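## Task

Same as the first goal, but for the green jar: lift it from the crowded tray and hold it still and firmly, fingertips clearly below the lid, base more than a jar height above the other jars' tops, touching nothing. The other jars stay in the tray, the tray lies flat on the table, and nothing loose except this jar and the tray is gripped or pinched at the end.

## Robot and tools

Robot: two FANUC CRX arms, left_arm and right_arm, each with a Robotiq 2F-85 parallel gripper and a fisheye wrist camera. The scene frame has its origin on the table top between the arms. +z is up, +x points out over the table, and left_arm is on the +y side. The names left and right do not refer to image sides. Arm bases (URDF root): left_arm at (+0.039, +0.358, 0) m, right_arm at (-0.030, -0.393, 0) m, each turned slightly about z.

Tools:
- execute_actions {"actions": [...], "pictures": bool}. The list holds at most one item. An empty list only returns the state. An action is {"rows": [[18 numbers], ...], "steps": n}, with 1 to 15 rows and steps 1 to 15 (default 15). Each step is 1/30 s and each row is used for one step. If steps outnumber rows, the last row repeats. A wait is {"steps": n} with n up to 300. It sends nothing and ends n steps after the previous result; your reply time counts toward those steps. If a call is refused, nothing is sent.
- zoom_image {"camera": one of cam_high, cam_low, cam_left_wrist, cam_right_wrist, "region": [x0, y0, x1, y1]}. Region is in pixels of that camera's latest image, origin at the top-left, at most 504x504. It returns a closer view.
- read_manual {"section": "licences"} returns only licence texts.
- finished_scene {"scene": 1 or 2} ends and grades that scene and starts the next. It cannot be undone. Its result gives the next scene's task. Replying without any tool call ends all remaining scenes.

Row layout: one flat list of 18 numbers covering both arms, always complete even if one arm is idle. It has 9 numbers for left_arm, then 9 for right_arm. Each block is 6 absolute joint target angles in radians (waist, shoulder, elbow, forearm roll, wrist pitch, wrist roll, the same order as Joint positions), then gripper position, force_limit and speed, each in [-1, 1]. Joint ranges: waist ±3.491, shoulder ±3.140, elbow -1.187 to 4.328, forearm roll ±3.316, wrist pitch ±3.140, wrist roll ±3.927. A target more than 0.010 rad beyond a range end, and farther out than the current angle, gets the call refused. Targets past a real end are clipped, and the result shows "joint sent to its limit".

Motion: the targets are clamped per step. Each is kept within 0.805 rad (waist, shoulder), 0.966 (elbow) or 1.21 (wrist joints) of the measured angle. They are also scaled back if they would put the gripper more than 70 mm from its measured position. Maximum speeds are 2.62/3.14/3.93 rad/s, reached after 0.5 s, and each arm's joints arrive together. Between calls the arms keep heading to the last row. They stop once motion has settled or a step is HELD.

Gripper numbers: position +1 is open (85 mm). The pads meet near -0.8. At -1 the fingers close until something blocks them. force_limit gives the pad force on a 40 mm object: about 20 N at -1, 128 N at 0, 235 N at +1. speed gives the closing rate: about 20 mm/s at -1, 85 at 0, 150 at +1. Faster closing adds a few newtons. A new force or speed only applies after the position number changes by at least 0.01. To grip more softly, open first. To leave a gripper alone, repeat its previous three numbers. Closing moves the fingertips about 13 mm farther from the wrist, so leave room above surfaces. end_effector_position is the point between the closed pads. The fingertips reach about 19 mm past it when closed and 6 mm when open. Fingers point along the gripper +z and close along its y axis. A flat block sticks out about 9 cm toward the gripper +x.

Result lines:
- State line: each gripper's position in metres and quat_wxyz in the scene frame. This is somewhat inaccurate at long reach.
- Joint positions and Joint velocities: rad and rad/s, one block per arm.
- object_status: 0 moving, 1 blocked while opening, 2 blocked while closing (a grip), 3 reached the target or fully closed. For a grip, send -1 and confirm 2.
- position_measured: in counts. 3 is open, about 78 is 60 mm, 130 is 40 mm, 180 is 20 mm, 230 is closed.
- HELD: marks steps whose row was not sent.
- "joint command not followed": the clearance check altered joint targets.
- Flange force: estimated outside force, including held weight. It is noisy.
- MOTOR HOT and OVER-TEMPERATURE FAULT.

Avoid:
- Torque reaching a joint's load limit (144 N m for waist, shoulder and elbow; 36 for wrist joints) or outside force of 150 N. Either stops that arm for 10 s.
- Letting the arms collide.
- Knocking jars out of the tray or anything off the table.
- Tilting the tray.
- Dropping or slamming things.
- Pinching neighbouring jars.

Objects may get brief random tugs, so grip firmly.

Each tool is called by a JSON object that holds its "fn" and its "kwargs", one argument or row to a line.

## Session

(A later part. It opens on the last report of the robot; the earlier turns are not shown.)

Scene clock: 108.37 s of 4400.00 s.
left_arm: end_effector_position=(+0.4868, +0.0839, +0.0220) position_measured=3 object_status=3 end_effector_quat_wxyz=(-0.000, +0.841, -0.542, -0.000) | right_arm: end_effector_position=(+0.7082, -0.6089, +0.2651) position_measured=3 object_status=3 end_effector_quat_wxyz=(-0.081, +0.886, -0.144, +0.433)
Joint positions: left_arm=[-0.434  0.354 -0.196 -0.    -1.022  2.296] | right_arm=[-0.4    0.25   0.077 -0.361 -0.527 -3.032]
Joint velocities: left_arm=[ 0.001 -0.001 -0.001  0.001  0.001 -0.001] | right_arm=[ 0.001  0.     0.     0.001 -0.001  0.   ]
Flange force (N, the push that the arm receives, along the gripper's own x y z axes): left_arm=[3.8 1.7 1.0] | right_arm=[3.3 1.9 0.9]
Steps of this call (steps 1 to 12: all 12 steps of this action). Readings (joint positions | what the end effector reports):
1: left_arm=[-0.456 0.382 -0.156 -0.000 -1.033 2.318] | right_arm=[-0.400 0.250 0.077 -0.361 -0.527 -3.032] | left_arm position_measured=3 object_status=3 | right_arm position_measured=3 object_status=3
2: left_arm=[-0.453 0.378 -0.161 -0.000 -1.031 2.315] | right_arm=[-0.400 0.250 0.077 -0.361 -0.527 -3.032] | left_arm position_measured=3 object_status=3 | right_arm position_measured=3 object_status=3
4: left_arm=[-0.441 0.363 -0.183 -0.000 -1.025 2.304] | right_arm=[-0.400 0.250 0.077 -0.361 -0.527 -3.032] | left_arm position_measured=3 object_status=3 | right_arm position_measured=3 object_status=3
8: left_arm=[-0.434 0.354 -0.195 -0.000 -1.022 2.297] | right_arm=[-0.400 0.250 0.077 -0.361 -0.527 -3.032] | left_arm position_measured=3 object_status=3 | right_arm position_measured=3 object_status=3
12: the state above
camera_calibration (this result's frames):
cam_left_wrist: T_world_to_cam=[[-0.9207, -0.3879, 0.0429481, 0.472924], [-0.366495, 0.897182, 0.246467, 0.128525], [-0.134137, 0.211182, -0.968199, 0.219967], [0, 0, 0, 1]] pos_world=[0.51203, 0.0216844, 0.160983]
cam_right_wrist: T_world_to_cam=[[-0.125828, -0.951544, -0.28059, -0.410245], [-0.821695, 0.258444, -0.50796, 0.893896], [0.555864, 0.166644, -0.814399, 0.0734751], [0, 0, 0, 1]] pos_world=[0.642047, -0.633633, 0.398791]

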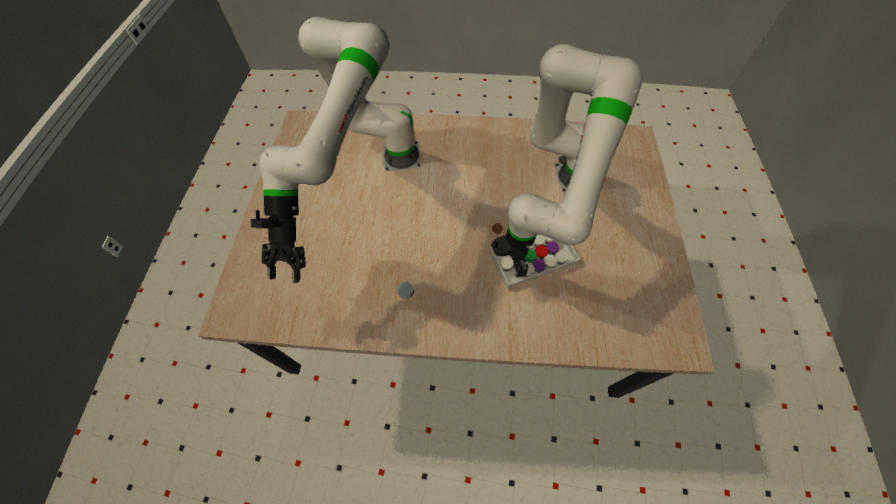

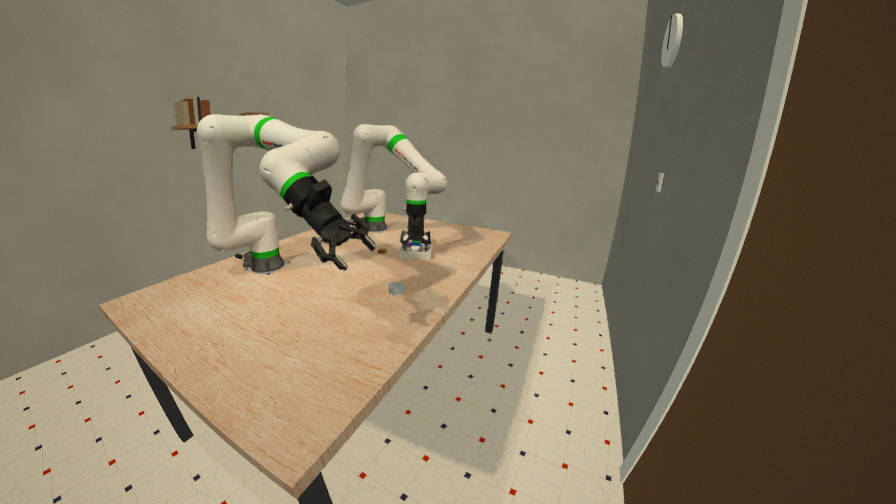

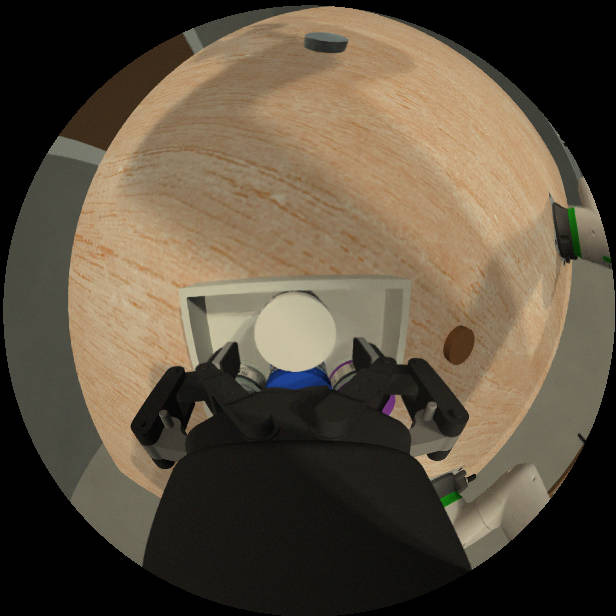

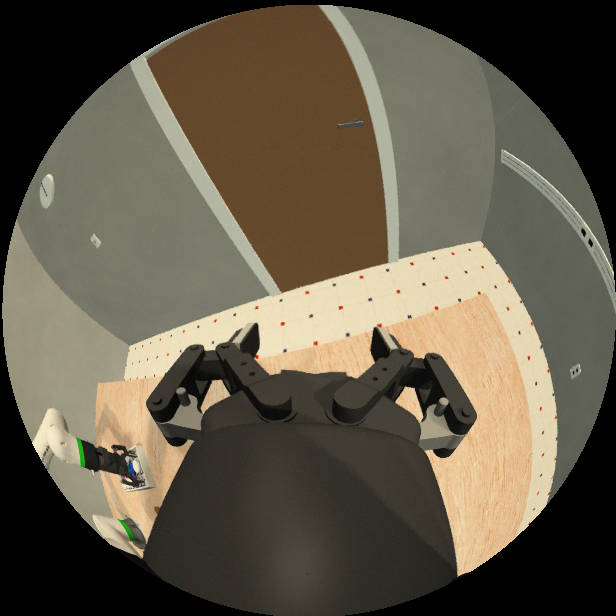

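{"fn": "execute_actions", "kwargs": {
  "actions": [
    {"rows":[[-0.4092,0.3248,-0.2349,0,-1.0112,2.2718,1,0,0,-0.4,0.25,0.077,-0.361,-0.527,-3.032,1,0,0]],"steps":8}
  ],
  "pictures": false
}}

{"fn": "execute_actions", "kwargs": {
  "actions": [
    {"rows":[[-0.3846,0.296,-0.2739,0,-1.0009,2.2472,1,0,0,-0.4,0.25,0.077,-0.361,-0.527,-3.032,1,0,0]],"steps":12}
  ],
  "pictures": false
}}

{"fn": "execute_actions", "kwargs": {
  "actions": [
    {"rows":[[-0.3846,0.2156,-0.1968,0,-1.1584,2.2472,1,0,0,-0.4,0.25,0.077,-0.361,-0.527,-3.032,1,0,0]],"steps":15}
  ]
}}

{"fn": "zoom_image", "kwargs": {
  "camera": "cam_high",
  "region": [480, 210, 600, 300]
}}

Scene clock: 119.20 s of 4400.00 s.
left_arm: end_effector_position=(+0.4805, +0.0984, +0.0221) position_measured=3 object_status=3 end_effector_quat_wxyz=(+0.000, +0.841, -0.542, -0.000) | right_arm: end_effector_position=(+0.7082, -0.6089, +0.2651) position_measured=3 object_status=3 end_effector_quat_wxyz=(-0.081, +0.886, -0.144, +0.433)
Joint positions: left_arm=[-0.41   0.325 -0.234  0.    -1.011  2.272] | right_arm=[-0.4    0.25   0.077 -0.361 -0.527 -3.032]
Joint velocities: left_arm=[ 0.006 -0.008 -0.01   0.001  0.003 -0.009] | right_arm=[-0.    -0.     0.     0.001  0.    -0.   ]
Flange force (N, the push that the arm receives, along the gripper's own x y z axes): left_arm=[6.8 -1.6 2.1] | right_arm=[3.4 1.4 0.5]
Steps of this call (steps 1 to 15: the robot went on to your last target; steps 16 to 90: nothing new was sent; then 7.57 s passed at rest; steps 91 to 98: all 8 steps of this action). Readings (joint positions | what the end effector reports):
91: left_arm=[-0.434 0.353 -0.196 0.000 -1.021 2.296] | right_arm=[-0.400 0.250 0.077 -0.361 -0.527 -3.032] | left_arm position_measured=3 object_status=3 | right_arm position_measured=3 object_status=3
92: left_arm=[-0.431 0.350 -0.201 0.000 -1.020 2.293] | right_arm=[-0.400 0.250 0.077 -0.361 -0.527 -3.032] | left_arm position_measured=3 object_status=3 | right_arm position_measured=3 object_status=3
94: left_arm=[-0.417 0.334 -0.222 0.000 -1.015 2.280] | right_arm=[-0.400 0.250 0.077 -0.361 -0.527 -3.032] | left_arm position_measured=3 object_status=3 | right_arm position_measured=3 object_status=3
98: the state above

Scene clock: 119.60 s of 4400.00 s.
left_arm: end_effector_position=(+0.4736, +0.1129, +0.0220) position_measured=3 object_status=3 end_effector_quat_wxyz=(+0.000, +0.841, -0.542, +0.000) | right_arm: end_effector_position=(+0.7082, -0.6089, +0.2651) position_measured=3 object_status=3 end_effector_quat_wxyz=(-0.081, +0.886, -0.144, +0.433)
Joint positions: left_arm=[-0.385  0.296 -0.274  0.    -1.001  2.247] | right_arm=[-0.4    0.25   0.077 -0.361 -0.527 -3.032]
Joint velocities: left_arm=[ 0.001  0.    -0.001 -0.001  0.    -0.002] | right_arm=[-0.002 -0.    -0.     0.001  0.    -0.   ]
Flange force (N, the push that the arm receives, along the gripper's own x y z axes): left_arm=[2.1 1.3 1.4] | right_arm=[1.2 -0.5 -0.4]
Steps of this call (steps 1 to 12: all 12 steps of this action). Readings (joint positions | what the end effector reports):
1: left_arm=[-0.409 0.325 -0.235 0.000 -1.011 2.272] | right_arm=[-0.400 0.250 0.077 -0.361 -0.527 -3.032] | left_arm position_measured=3 object_status=3 | right_arm position_measured=3 object_status=3
2: left_arm=[-0.406 0.321 -0.240 0.000 -1.010 2.268] | right_arm=[-0.400 0.250 0.077 -0.361 -0.527 -3.032] | left_arm position_measured=3 object_status=3 | right_arm position_measured=3 object_status=3
4: left_arm=[-0.392 0.305 -0.261 0.000 -1.004 2.255] | right_arm=[-0.400 0.250 0.077 -0.361 -0.527 -3.032] | left_arm position_measured=3 object_status=3 | right_arm position_measured=3 object_status=3
8: left_arm=[-0.385 0.297 -0.273 0.000 -1.001 2.248] | right_arm=[-0.400 0.250 0.077 -0.361 -0.527 -3.032] | left_arm position_measured=3 object_status=3 | right_arm position_measured=3 object_status=3
12: the state above

Scene clock: 120.10 s of 4400.00 s.
left_arm: end_effector_position=(+0.4736, +0.1131, +0.0899) position_measured=3 object_status=3 end_effector_quat_wxyz=(-0.000, +0.841, -0.542, -0.000) | right_arm: end_effector_position=(+0.7082, -0.6089, +0.2651) position_measured=3 object_status=3 end_effector_quat_wxyz=(-0.081, +0.886, -0.144, +0.433)
Joint positions: left_arm=[-0.385  0.216 -0.197 -0.    -1.158  2.247] | right_arm=[-0.4    0.25   0.077 -0.361 -0.527 -3.032]
Joint velocities: left_arm=[-0.    -0.003  0.001 -0.001 -0.001 -0.   ] | right_arm=[-0.    -0.    -0.    -0.001 -0.    -0.   ]
Flange force (N, the push that the arm receives, along the gripper's own x y z axes): left_arm=[-0.6 0.7 1.1] | right_arm=[0.2 -0.6 -0.9]
Steps of this call (steps 1 to 15: all 15 steps of this action). Readings (joint positions | what the end effector reports):
1: left_arm=[-0.385 0.296 -0.274 0.000 -1.001 2.247] | right_arm=[-0.400 0.250 0.077 -0.361 -0.527 -3.032] | left_arm position_measured=3 object_status=3 | right_arm position_measured=3 object_status=3
2: left_arm=[-0.385 0.293 -0.271 -0.000 -1.007 2.247] | right_arm=[-0.400 0.250 0.077 -0.361 -0.527 -3.032] | left_arm position_measured=3 object_status=3 | right_arm position_measured=3 object_status=3
4: left_arm=[-0.385 0.273 -0.252 -0.000 -1.045 2.247] | right_arm=[-0.400 0.250 0.077 -0.361 -0.527 -3.032] | left_arm position_measured=3 object_status=3 | right_arm position_measured=3 object_status=3
8: left_arm=[-0.385 0.222 -0.202 -0.000 -1.146 2.247] | right_arm=[-0.400 0.250 0.077 -0.361 -0.527 -3.032] | left_arm position_measured=3 object_status=3 | right_arm position_measured=3 object_status=3
15: the state above
camera_calibration (this result's frames):
cam_left_wrist: T_world_to_cam=[[-0.920714, -0.387873, 0.0429026, 0.469124], [-0.366453, 0.89715, 0.246647, 0.0807495], [-0.134158, 0.211369, -0.968155, 0.277788], [0, 0, 0, 1]] pos_world=[0.498787, 0.0508004, 0.228898]
cam_right_wrist: T_world_to_cam=[[-0.125827, -0.951544, -0.28059, -0.410245], [-0.821693, 0.258444, -0.507964, 0.893897], [0.555867, 0.166643, -0.814397, 0.0734734], [0, 0, 0, 1]] pos_world=[0.642048, -0.633633, 0.398793]

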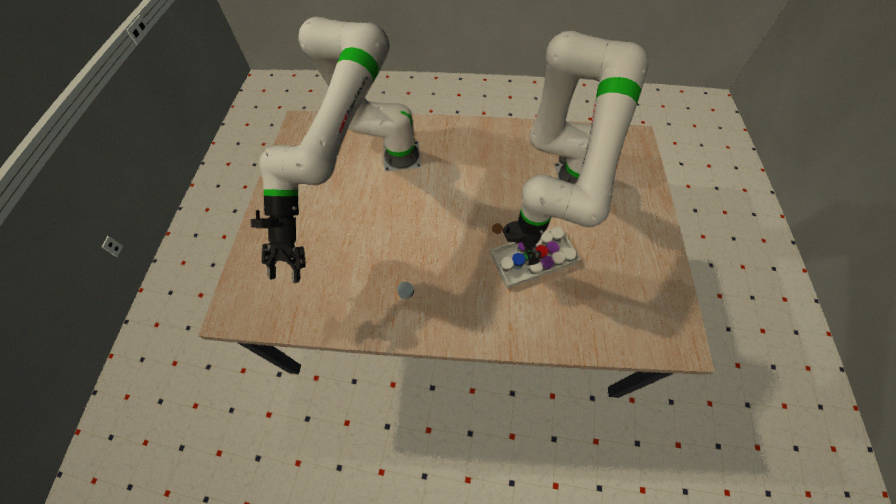

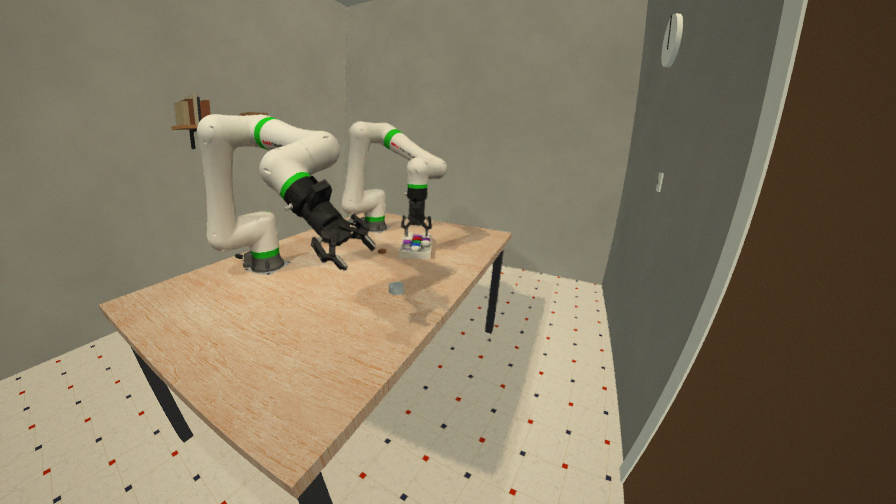

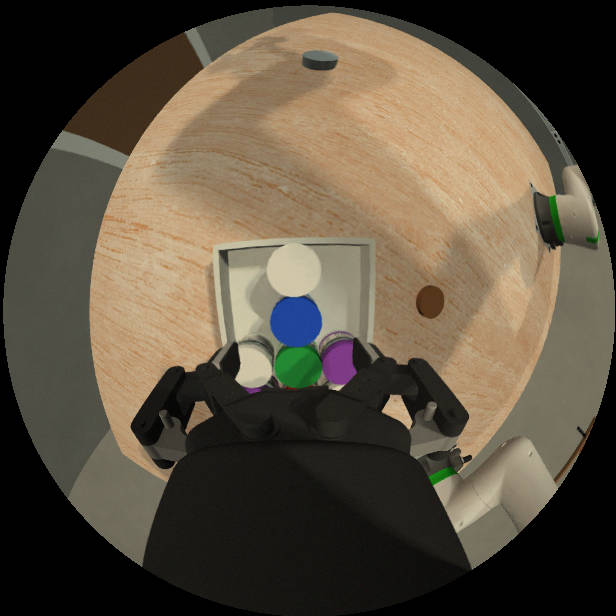

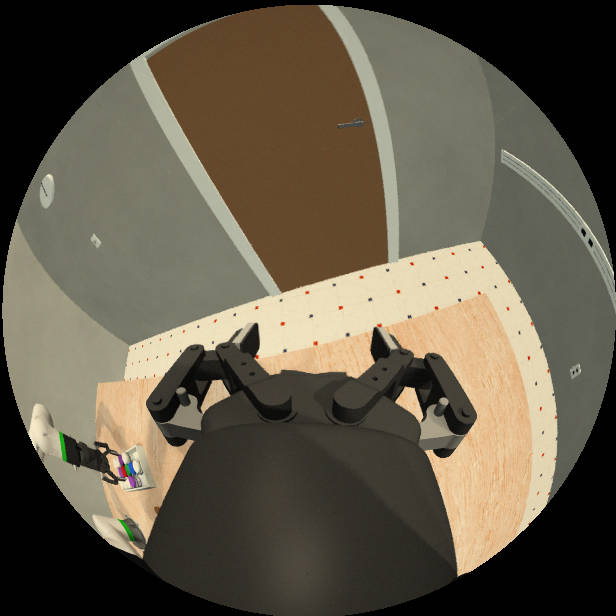

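Region (480, 210, 600, 300) of cam_high's 896x504 image, scaled by 4.200, with more detail than that image has; it fills the top 378 rows of this view, and the rest is white.

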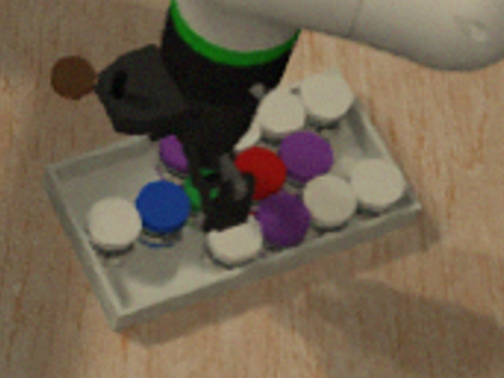

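{"fn": "execute_actions", "kwargs": {
  "actions": [
    {"rows":[[-0.41,0.3829,0.0215,0,-1.2094,2.2726,-0.8,0,1,-0.4,0.25,0.077,-0.361,-0.527,-3.032,1,0,0]],"steps":15}
  ],
  "pictures": false
}}

{"fn": "execute_actions", "kwargs": {
  "actions": [
    {"steps":8}
  ],
  "pictures": false
}}

{"fn": "execute_actions", "kwargs": {
  "actions": [
    {"rows":[[-0.41,0.4389,-0.0421,0,-1.0898,2.2726,-0.8,0,1,-0.4,0.25,0.077,-0.361,-0.527,-3.032,1,0,0]],"steps":14}
  ]
}}

Scene clock: 133.30 s of 4400.00 s.
left_arm: end_effector_position=(+0.5381, +0.0819, +0.0902) position_measured=165 object_status=0 end_effector_quat_wxyz=(+0.000, +0.841, -0.542, +0.000) | right_arm: end_effector_position=(+0.7082, -0.6089, +0.2651) position_measured=3 object_status=3 end_effector_quat_wxyz=(-0.081, +0.886, -0.144, +0.433)
Joint positions: left_arm=[-0.41   0.383  0.021  0.    -1.209  2.273] | right_arm=[-0.4    0.25   0.077 -0.361 -0.527 -3.032]
Joint velocities: left_arm=[-0.     0.003  0.001 -0.    -0.     0.001] | right_arm=[ 0.001  0.001  0.    -0.004  0.001  0.   ]
Flange force (N, the push that the arm receives, along the gripper's own x y z axes): left_arm=[3.7 -2.4 2.0] | right_arm=[4.6 0.6 0.9]
Steps of this call (steps 1 to 15: the robot went on to your last target; steps 16 to 90: nothing new was sent; then 9.70 s passed at rest; steps 91 to 105: all 15 steps of this action). Readings (joint positions | what the end effector reports):
91: left_arm=[-0.385 0.216 -0.196 0.000 -1.159 2.247] | right_arm=[-0.400 0.250 0.077 -0.361 -0.527 -3.032] | left_arm position_measured=3 object_status=0 | right_arm position_measured=3 object_status=3
92: left_arm=[-0.385 0.219 -0.191 -0.000 -1.160 2.247] | right_arm=[-0.400 0.250 0.077 -0.361 -0.527 -3.032] | left_arm position_measured=5 object_status=0 | right_arm position_measured=3 object_status=3
94: left_arm=[-0.389 0.243 -0.161 0.000 -1.167 2.251] | right_arm=[-0.400 0.250 0.077 -0.361 -0.527 -3.032] | left_arm position_measured=22 object_status=0 | right_arm position_measured=3 object_status=3
98: left_arm=[-0.403 0.338 -0.037 0.000 -1.195 2.266] | right_arm=[-0.400 0.250 0.077 -0.361 -0.527 -3.032] | left_arm position_measured=73 object_status=0 | right_arm position_measured=3 object_status=3
105: the state above

Scene clock: 133.57 s of 4400.00 s.
left_arm: end_effector_position=(+0.5382, +0.0819, +0.0901) position_measured=228 object_status=0 end_effector_quat_wxyz=(+0.000, +0.841, -0.542, +0.000) | right_arm: end_effector_position=(+0.7082, -0.6089, +0.2651) position_measured=3 object_status=3 end_effector_quat_wxyz=(-0.081, +0.886, -0.144, +0.433)
Joint positions: left_arm=[-0.41   0.383  0.021  0.    -1.209  2.273] | right_arm=[-0.4    0.25   0.077 -0.361 -0.527 -3.032]
Joint velocities: left_arm=[ 0.    -0.     0.001 -0.001  0.     0.001] | right_arm=[-0.002  0.    -0.    -0.    -0.001 -0.   ]
Flange force (N, the push that the arm receives, along the gripper's own x y z axes): left_arm=[1.3 0.0 1.9] | right_arm=[2.3 0.4 -0.5]
Steps of this call (steps 1 to 8: the robot went on to your last target). Readings (joint positions | what the end effector reports):
1: left_arm=[-0.410 0.383 0.021 0.000 -1.209 2.273] | right_arm=[-0.400 0.250 0.077 -0.361 -0.527 -3.032] | left_arm position_measured=178 object_status=0 | right_arm position_measured=3 object_status=3
2: left_arm=[-0.410 0.383 0.021 0.000 -1.209 2.273] | right_arm=[-0.400 0.250 0.077 -0.361 -0.527 -3.032] | left_arm position_measured=192 object_status=0 | right_arm position_measured=3 object_status=3
4: left_arm=[-0.410 0.383 0.021 0.000 -1.209 2.273] | right_arm=[-0.400 0.250 0.077 -0.361 -0.527 -3.032] | left_arm position_measured=216 object_status=0 | right_arm position_measured=3 object_status=3
8: the state above

Scene clock: 134.03 s of 4400.00 s.
left_arm: end_effector_position=(+0.5382, +0.0819, +0.0341) position_measured=229 object_status=3 end_effector_quat_wxyz=(+0.000, +0.841, -0.542, +0.000) | right_arm: end_effector_position=(+0.7082, -0.6089, +0.2651) position_measured=3 object_status=3 end_effector_quat_wxyz=(-0.081, +0.886, -0.144, +0.433)
Joint positions: left_arm=[-0.41   0.439 -0.042  0.    -1.09   2.273] | right_arm=[-0.4    0.25   0.077 -0.361 -0.527 -3.032]
Joint velocities: left_arm=[-0.001  0.001 -0.001 -0.     0.001  0.001] | right_arm=[ 0.     0.    -0.     0.001  0.002 -0.   ]
Flange force (N, the push that the arm receives, along the gripper's own x y z axes): left_arm=[6.0 -3.9 3.0] | right_arm=[2.4 0.6 0.4]
Steps of this call (steps 1 to 14: all 14 steps of this action). Readings (joint positions | what the end effector reports):
1: left_arm=[-0.410 0.383 0.021 0.000 -1.209 2.273] | right_arm=[-0.400 0.250 0.077 -0.361 -0.527 -3.032] | left_arm position_measured=229 object_status=0 | right_arm position_measured=3 object_status=3
2: left_arm=[-0.410 0.386 0.018 0.000 -1.204 2.273] | right_arm=[-0.400 0.250 0.077 -0.361 -0.527 -3.032] | left_arm position_measured=229 object_status=0 | right_arm position_measured=3 object_status=3
4: left_arm=[-0.410 0.404 -0.002 0.000 -1.165 2.273] | right_arm=[-0.400 0.250 0.077 -0.361 -0.527 -3.032] | left_arm position_measured=229 object_status=0 | right_arm position_measured=3 object_status=3
8: left_arm=[-0.410 0.437 -0.040 0.000 -1.094 2.273] | right_arm=[-0.400 0.250 0.077 -0.361 -0.527 -3.032] | left_arm position_measured=229 object_status=3 | right_arm position_measured=3 object_status=3
14: the state above
camera_calibration (this result's frames):
cam_left_wrist: T_world_to_cam=[[-0.920683, -0.387942, 0.0429409, 0.518941], [-0.366555, 0.897194, 0.246335, 0.14623], [-0.13409, 0.211056, -0.968233, 0.239023], [0, 0, 0, 1]] pos_world=[0.563432, 0.0196747, 0.173124]
cam_right_wrist: T_world_to_cam=[[-0.125828, -0.951544, -0.28059, -0.410245], [-0.821693, 0.258444, -0.507963, 0.893897], [0.555867, 0.166643, -0.814397, 0.0734734], [0, 0, 0, 1]] pos_world=[0.642048, -0.633633, 0.398793]

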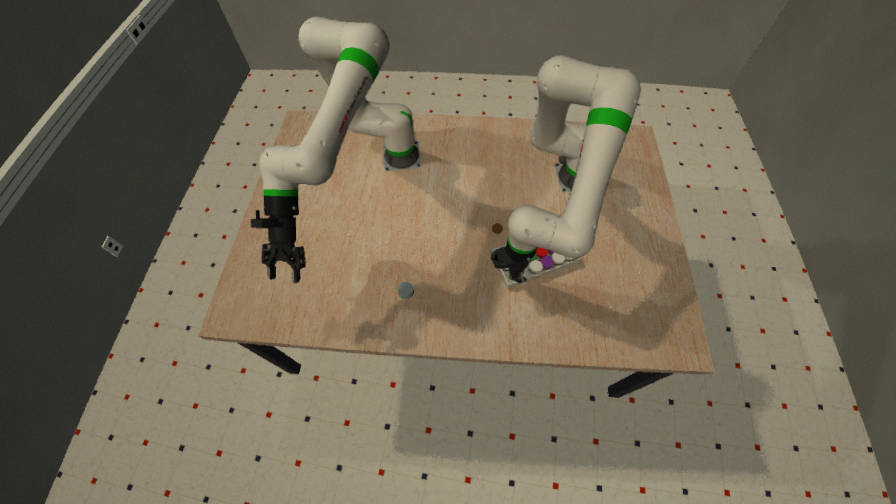

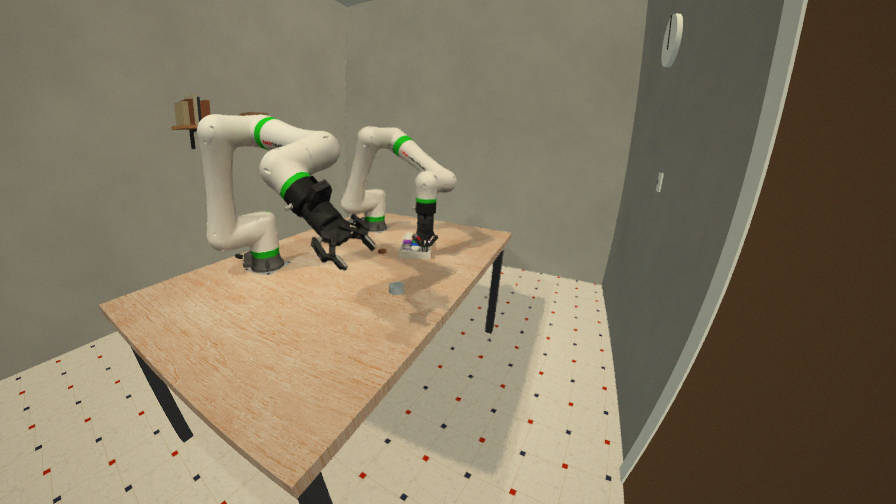

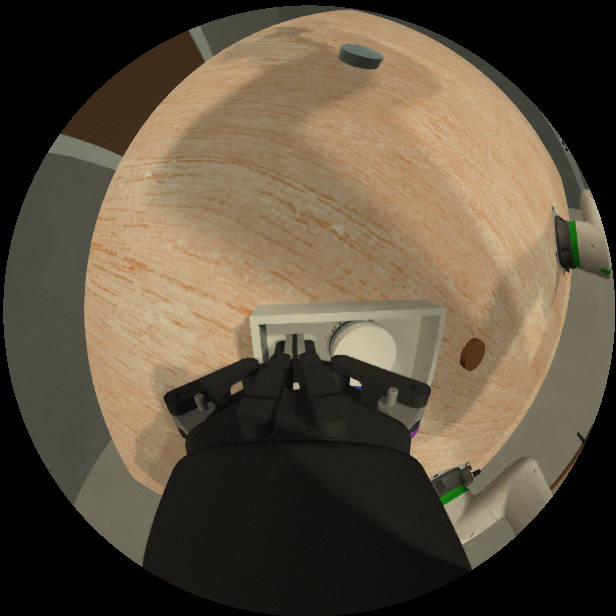

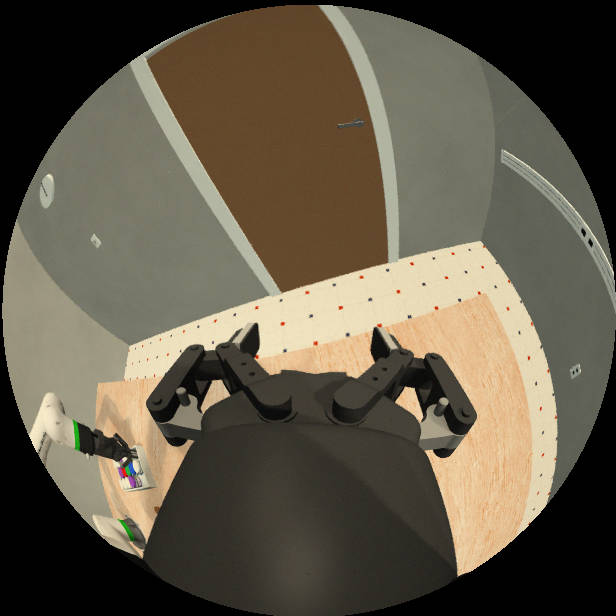

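{"fn": "execute_actions", "kwargs": {
  "actions": [
    {"rows":[[-0.432,0.4167,-0.0737,0,-1.0803,2.2946,-0.8,0,1,-0.4,0.25,0.077,-0.361,-0.527,-3.032,1,0,0]],"steps":8}
  ],
  "pictures": false
}}

{"fn": "execute_actions", "kwargs": {
  "actions": [
    {"rows":[[-0.4539,0.3946,-0.1054,0,-1.0709,2.3165,-0.8,0,1,-0.4,0.25,0.077,-0.361,-0.527,-3.032,1,0,0]],"steps":8}
  ],
  "pictures": false
}}

{"fn": "execute_actions", "kwargs": {
  "actions": [
    {"rows":[[-0.4759,0.3724,-0.137,0,-1.0614,2.3385,-0.8,0,1,-0.4,0.25,0.077,-0.361,-0.527,-3.032,1,0,0]],"steps":12}
  ]
}}

Scene clock: 143.27 s of 4400.00 s.
left_arm: end_effector_position=(+0.5226, +0.0742, +0.0342) position_measured=229 object_status=3 end_effector_quat_wxyz=(-0.000, +0.841, -0.542, +0.000) | right_arm: end_effector_position=(+0.7082, -0.6089, +0.2651) position_measured=3 object_status=3 end_effector_quat_wxyz=(-0.081, +0.886, -0.144, +0.433)
Joint positions: left_arm=[-0.432  0.417 -0.073 -0.    -1.08   2.294] | right_arm=[-0.4    0.25   0.077 -0.361 -0.527 -3.032]
Joint velocities: left_arm=[-0.007 -0.007 -0.009 -0.     0.002  0.006] | right_arm=[ 0.    -0.     0.     0.001  0.002  0.   ]
Flange force (N, the push that the arm receives, along the gripper's own x y z axes): left_arm=[-1.3 3.7 0.1] | right_arm=[2.4 0.2 0.3]
Steps of this call (steps 1 to 15: the robot went on to your last target; steps 16 to 90: nothing new was sent; then 5.97 s passed at rest; steps 91 to 98: all 8 steps of this action). Readings (joint positions | what the end effector reports):
91: left_arm=[-0.410 0.439 -0.043 -0.000 -1.090 2.273] | right_arm=[-0.400 0.250 0.077 -0.361 -0.527 -3.032] | left_arm position_measured=229 object_status=3 | right_arm position_measured=3 object_status=3
92: left_arm=[-0.413 0.435 -0.047 -0.000 -1.088 2.276] | right_arm=[-0.400 0.250 0.077 -0.361 -0.527 -3.032] | left_arm position_measured=229 object_status=3 | right_arm position_measured=3 object_status=3
94: left_arm=[-0.426 0.423 -0.065 -0.000 -1.083 2.289] | right_arm=[-0.400 0.250 0.077 -0.361 -0.527 -3.032] | left_arm position_measured=229 object_status=3 | right_arm position_measured=3 object_status=3
98: the state above

Scene clock: 143.53 s of 4400.00 s.
left_arm: end_effector_position=(+0.5064, +0.0669, +0.0341) position_measured=229 object_status=3 end_effector_quat_wxyz=(-0.000, +0.841, -0.542, -0.000) | right_arm: end_effector_position=(+0.7082, -0.6089, +0.2651) position_measured=3 object_status=3 end_effector_quat_wxyz=(-0.081, +0.886, -0.144, +0.433)
Joint positions: left_arm=[-0.453  0.395 -0.105 -0.    -1.071  2.316] | right_arm=[-0.4    0.25   0.077 -0.361 -0.527 -3.032]
Joint velocities: left_arm=[-0.006 -0.005 -0.009 -0.001  0.003  0.007] | right_arm=[-0.001 -0.001  0.     0.002  0.002 -0.001]
Flange force (N, the push that the arm receives, along the gripper's own x y z axes): left_arm=[1.1 0.7 1.9] | right_arm=[3.2 0.4 0.4]
Steps of this call (steps 1 to 8: all 8 steps of this action). Readings (joint positions | what the end effector reports):
1: left_arm=[-0.432 0.417 -0.074 -0.000 -1.080 2.295] | right_arm=[-0.400 0.250 0.077 -0.361 -0.527 -3.032] | left_arm position_measured=229 object_status=3 | right_arm position_measured=3 object_status=3
2: left_arm=[-0.435 0.413 -0.079 -0.000 -1.079 2.298] | right_arm=[-0.400 0.250 0.077 -0.361 -0.527 -3.032] | left_arm position_measured=229 object_status=3 | right_arm position_measured=3 object_status=3
4: left_arm=[-0.448 0.401 -0.097 -0.000 -1.074 2.310] | right_arm=[-0.400 0.250 0.077 -0.361 -0.527 -3.032] | left_arm position_measured=229 object_status=3 | right_arm position_measured=3 object_status=3
8: the state above

Scene clock: 143.93 s of 4400.00 s.
left_arm: end_effector_position=(+0.4899, +0.0601, +0.0340) position_measured=229 object_status=3 end_effector_quat_wxyz=(-0.000, +0.841, -0.542, -0.000) | right_arm: end_effector_position=(+0.7082, -0.6089, +0.2651) position_measured=3 object_status=3 end_effector_quat_wxyz=(-0.081, +0.886, -0.144, +0.433)
Joint positions: left_arm=[-0.476  0.372 -0.137 -0.    -1.061  2.338] | right_arm=[-0.4    0.25   0.077 -0.361 -0.527 -3.032]
Joint velocities: left_arm=[-0.001 -0.002 -0.001 -0.    -0.001  0.001] | right_arm=[ 0.002  0.    -0.    -0.001 -0.     0.001]
Flange force (N, the push that the arm receives, along the gripper's own x y z axes): left_arm=[-0.1 1.1 2.1] | right_arm=[0.9 0.5 -0.3]
Steps of this call (steps 1 to 12: all 12 steps of this action). Readings (joint positions | what the end effector reports):
1: left_arm=[-0.454 0.395 -0.106 -0.000 -1.071 2.317] | right_arm=[-0.400 0.250 0.077 -0.361 -0.527 -3.032] | left_arm position_measured=229 object_status=3 | right_arm position_measured=3 object_status=3
2: left_arm=[-0.457 0.391 -0.111 -0.000 -1.069 2.320] | right_arm=[-0.400 0.250 0.077 -0.361 -0.527 -3.032] | left_arm position_measured=229 object_status=3 | right_arm position_measured=3 object_status=3
4: left_arm=[-0.470 0.378 -0.128 -0.000 -1.064 2.332] | right_arm=[-0.400 0.250 0.077 -0.361 -0.527 -3.032] | left_arm position_measured=229 object_status=3 | right_arm position_measured=3 object_status=3
8: left_arm=[-0.475 0.373 -0.136 -0.000 -1.062 2.338] | right_arm=[-0.400 0.250 0.077 -0.361 -0.527 -3.032] | left_arm position_measured=229 object_status=3 | right_arm position_measured=3 object_status=3
12: the state above
camera_calibration (this result's frames):
cam_left_wrist: T_world_to_cam=[[-0.920692, -0.387924, 0.042918, 0.465978], [-0.366522, 0.897167, 0.246482, 0.148108], [-0.134121, 0.211203, -0.968197, 0.237081], [0, 0, 0, 1]] pos_world=[0.515104, -0.00218576, 0.173037]
cam_right_wrist: T_world_to_cam=[[-0.125828, -0.951544, -0.28059, -0.410245], [-0.821693, 0.258444, -0.507964, 0.893897], [0.555867, 0.166643, -0.814397, 0.0734733], [0, 0, 0, 1]] pos_world=[0.642048, -0.633633, 0.398793]

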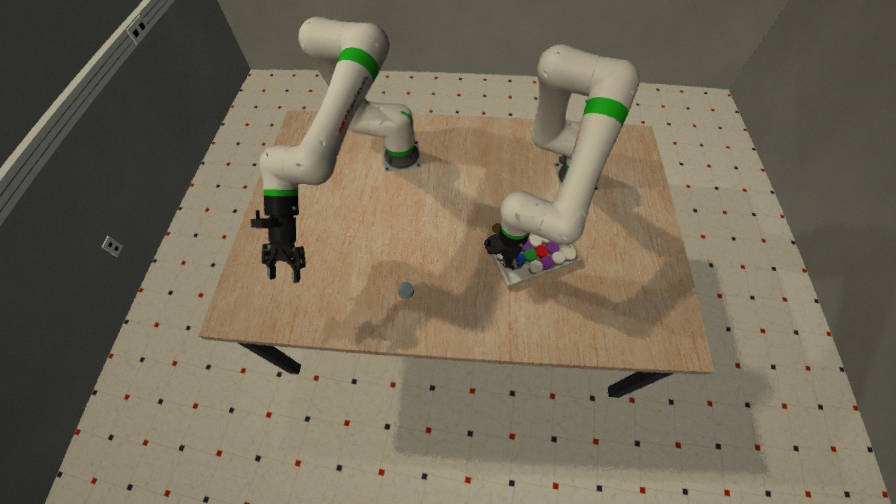

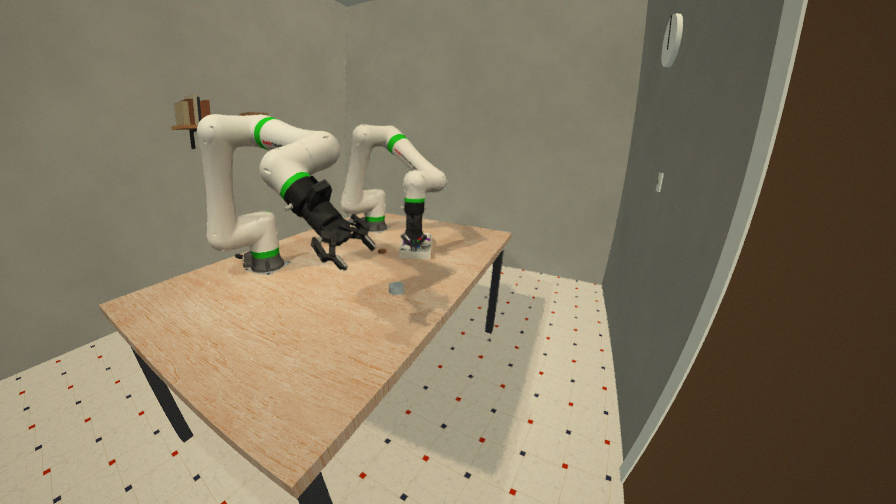

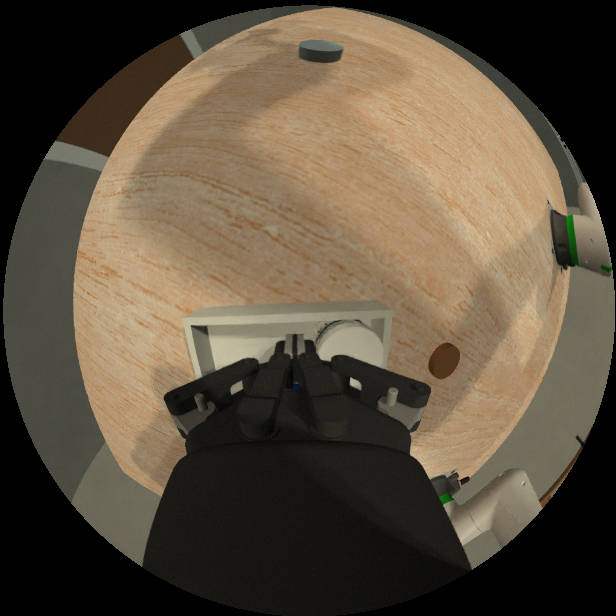

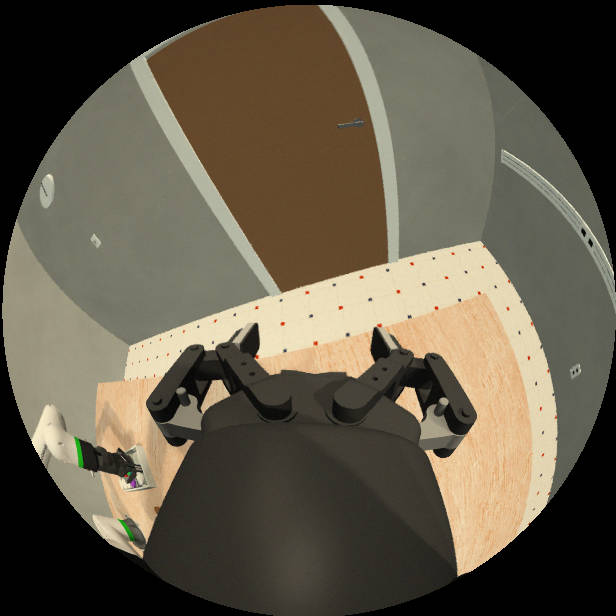

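{"fn": "execute_actions", "kwargs": {
  "actions": [
    {"rows":[[-0.4759,0.3039,-0.0597,0,-1.2072,2.3385,-0.8,0,1,-0.4,0.25,0.077,-0.361,-0.527,-3.032,1,0,0]],"steps":10}
  ],
  "pictures": false
}}

{"fn": "execute_actions", "kwargs": {
  "actions": [
    {"rows":[[-0.0044,-0.1174,-0.5213,0,-1.1669,1.867,-0.8,0,1,-0.4,0.25,0.077,-0.361,-0.527,-3.032,1,0,0]],"steps":15}
  ],
  "pictures": false
}}

{"fn": "execute_actions", "kwargs": {
  "actions": [
    {"steps":15}
  ]
}}

{"fn": "zoom_image", "kwargs": {
  "camera": "cam_left_wrist",
  "region": [160, 130, 440, 410]
}}

Scene clock: 156.10 s of 4400.00 s.
left_arm: end_effector_position=(+0.4899, +0.0599, +0.0996) position_measured=229 object_status=3 end_effector_quat_wxyz=(+0.000, +0.841, -0.542, +0.000) | right_arm: end_effector_position=(+0.7082, -0.6089, +0.2651) position_measured=3 object_status=3 end_effector_quat_wxyz=(-0.081, +0.886, -0.144, +0.433)
Joint positions: left_arm=[-0.476  0.304 -0.06   0.    -1.206  2.339] | right_arm=[-0.4    0.25   0.077 -0.361 -0.527 -3.032]
Joint velocities: left_arm=[-0.001 -0.002  0.003 -0.    -0.023 -0.001] | right_arm=[ 0.002  0.    -0.     0.001  0.003 -0.001]
Flange force (N, the push that the arm receives, along the gripper's own x y z axes): left_arm=[-2.3 3.0 -8.0] | right_arm=[2.3 0.1 0.9]
Steps of this call (steps 1 to 15: the robot went on to your last target; steps 16 to 90: nothing new was sent; then 8.83 s passed at rest; steps 91 to 100: all 10 steps of this action). Readings (joint positions | what the end effector reports):
91: left_arm=[-0.476 0.372 -0.137 0.000 -1.061 2.338] | right_arm=[-0.400 0.250 0.077 -0.361 -0.527 -3.032] | left_arm position_measured=229 object_status=3 | right_arm position_measured=3 object_status=3
92: left_arm=[-0.476 0.370 -0.134 0.000 -1.067 2.338] | right_arm=[-0.400 0.250 0.077 -0.361 -0.527 -3.032] | left_arm position_measured=229 object_status=3 | right_arm position_measured=3 object_status=3
94: left_arm=[-0.476 0.352 -0.114 0.000 -1.106 2.338] | right_arm=[-0.400 0.250 0.077 -0.361 -0.527 -3.032] | left_arm position_measured=229 object_status=3 | right_arm position_measured=3 object_status=3
98: left_arm=[-0.476 0.308 -0.064 0.000 -1.198 2.338] | right_arm=[-0.400 0.250 0.077 -0.361 -0.527 -3.032] | left_arm position_measured=229 object_status=3 | right_arm position_measured=3 object_status=3
100: the state above

Scene clock: 156.60 s of 4400.00 s.
left_arm: end_effector_position=(+0.4439, +0.2150, +0.1082) position_measured=229 object_status=3 end_effector_quat_wxyz=(-0.000, +0.841, -0.542, +0.000) | right_arm: end_effector_position=(+0.7082, -0.6089, +0.2651) position_measured=3 object_status=3 end_effector_quat_wxyz=(-0.081, +0.886, -0.144, +0.433)
Joint positions: left_arm=[-0.167  0.027 -0.362  0.    -1.18   2.029] | right_arm=[-0.4    0.25   0.077 -0.361 -0.527 -3.032]
Joint velocities: left_arm=[ 0.795 -0.712 -0.777 -0.002  0.063 -0.791] | right_arm=[ 0.001  0.001 -0.    -0.003 -0.001 -0.   ]
Flange force (N, the push that the arm receives, along the gripper's own x y z axes): left_arm=[5.9 -5.3 1.4] | right_arm=[3.7 1.0 1.4]
Steps of this call (steps 1 to 15: all 15 steps of this action). Readings (joint positions | what the end effector reports):
1: left_arm=[-0.476 0.304 -0.060 0.000 -1.206 2.338] | right_arm=[-0.400 0.250 0.077 -0.361 -0.527 -3.032] | left_arm position_measured=229 object_status=3 | right_arm position_measured=3 object_status=3
2: left_arm=[-0.472 0.300 -0.064 0.000 -1.206 2.334] | right_arm=[-0.400 0.250 0.077 -0.361 -0.527 -3.032] | left_arm position_measured=229 object_status=3 | right_arm position_measured=3 object_status=3
4: left_arm=[-0.446 0.277 -0.089 0.000 -1.203 2.309] | right_arm=[-0.400 0.250 0.077 -0.361 -0.527 -3.032] | left_arm position_measured=229 object_status=3 | right_arm position_measured=3 object_status=3
8: left_arm=[-0.348 0.189 -0.185 0.000 -1.195 2.211] | right_arm=[-0.400 0.250 0.077 -0.361 -0.527 -3.032] | left_arm position_measured=229 object_status=3 | right_arm position_measured=3 object_status=3
15: the state above

Scene clock: 157.10 s of 4400.00 s.
left_arm: end_effector_position=(+0.4005, +0.2743, +0.1000) position_measured=229 object_status=3 end_effector_quat_wxyz=(-0.000, +0.841, -0.542, -0.000) | right_arm: end_effector_position=(+0.7082, -0.6089, +0.2651) position_measured=3 object_status=3 end_effector_quat_wxyz=(-0.081, +0.886, -0.144, +0.433)
Joint positions: left_arm=[-0.004 -0.117 -0.521 -0.    -1.167  1.867] | right_arm=[-0.4    0.25   0.077 -0.361 -0.527 -3.032]
Joint velocities: left_arm=[ 0.001 -0.001 -0.001 -0.     0.    -0.   ] | right_arm=[ 0.001 -0.001 -0.    -0.001  0.003  0.   ]
Flange force (N, the push that the arm receives, along the gripper's own x y z axes): left_arm=[-0.2 3.0 2.1] | right_arm=[2.6 0.9 -0.2]
Steps of this call (steps 1 to 15: the robot went on to your last target). Readings (joint positions | what the end effector reports):
1: left_arm=[-0.140 0.003 -0.389 0.000 -1.178 2.002] | right_arm=[-0.400 0.250 0.077 -0.361 -0.527 -3.032] | left_arm position_measured=229 object_status=3 | right_arm position_measured=3 object_status=3
2: left_arm=[-0.112 -0.021 -0.416 0.000 -1.176 1.975] | right_arm=[-0.400 0.250 0.077 -0.361 -0.527 -3.032] | left_arm position_measured=229 object_status=3 | right_arm position_measured=3 object_status=3
4: left_arm=[-0.062 -0.066 -0.465 0.000 -1.172 1.924] | right_arm=[-0.400 0.250 0.077 -0.361 -0.527 -3.032] | left_arm position_measured=229 object_status=3 | right_arm position_measured=3 object_status=3
8: left_arm=[-0.008 -0.115 -0.518 -0.000 -1.167 1.870] | right_arm=[-0.400 0.250 0.077 -0.361 -0.527 -3.032] | left_arm position_measured=229 object_status=3 | right_arm position_measured=3 object_status=3
15: the state above
camera_calibration (this result's frames):
cam_left_wrist: T_world_to_cam=[[-0.920701, -0.387898, 0.0429425, 0.463928], [-0.366497, 0.897187, 0.246445, -0.0931862], [-0.134123, 0.211164, -0.968205, 0.24374], [0, 0, 0, 1]] pos_world=[0.425678, 0.212093, 0.239033]
cam_right_wrist: T_world_to_cam=[[-0.125828, -0.951544, -0.28059, -0.410245], [-0.821693, 0.258444, -0.507963, 0.893897], [0.555867, 0.166643, -0.814397, 0.0734735], [0, 0, 0, 1]] pos_world=[0.642048, -0.633633, 0.398793]

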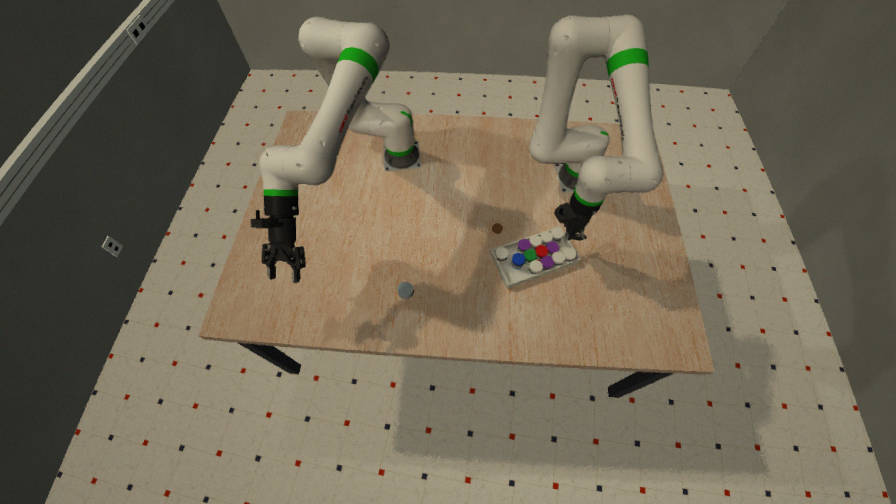

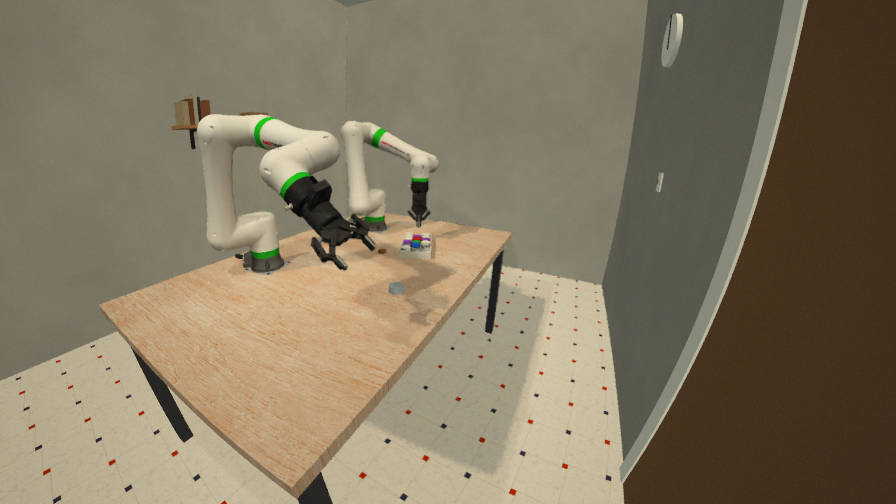

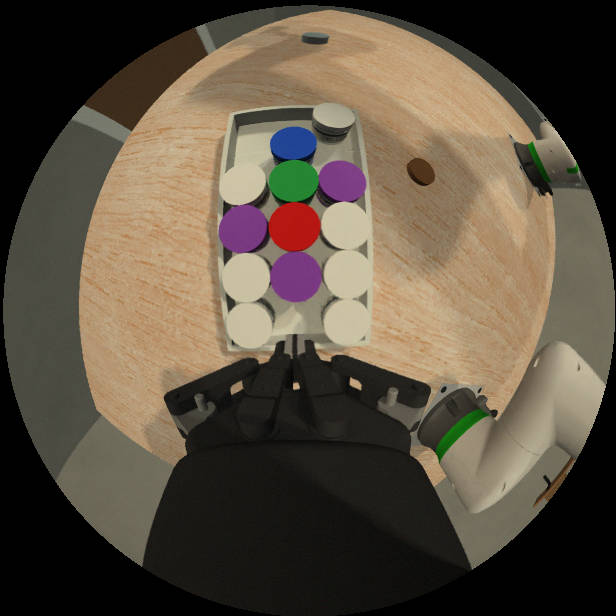

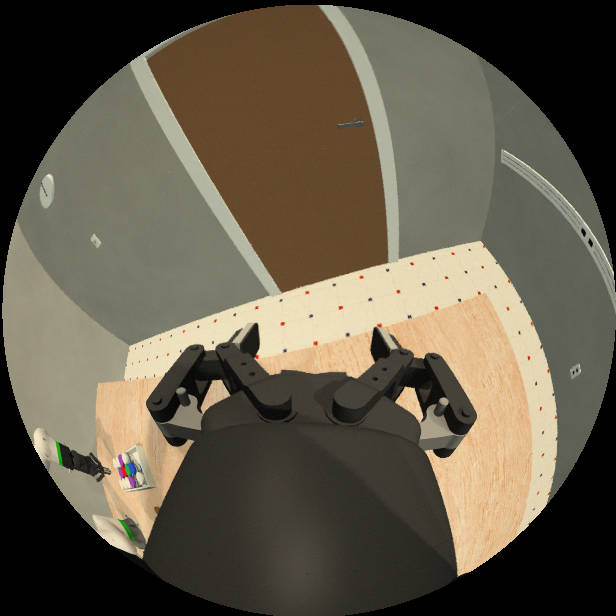

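Region (160, 130, 440, 410) of cam_left_wrist's 616x616 image, scaled by 1.800, with more detail than that image has.

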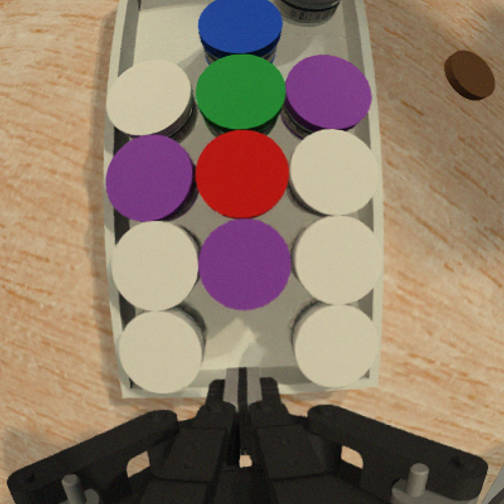

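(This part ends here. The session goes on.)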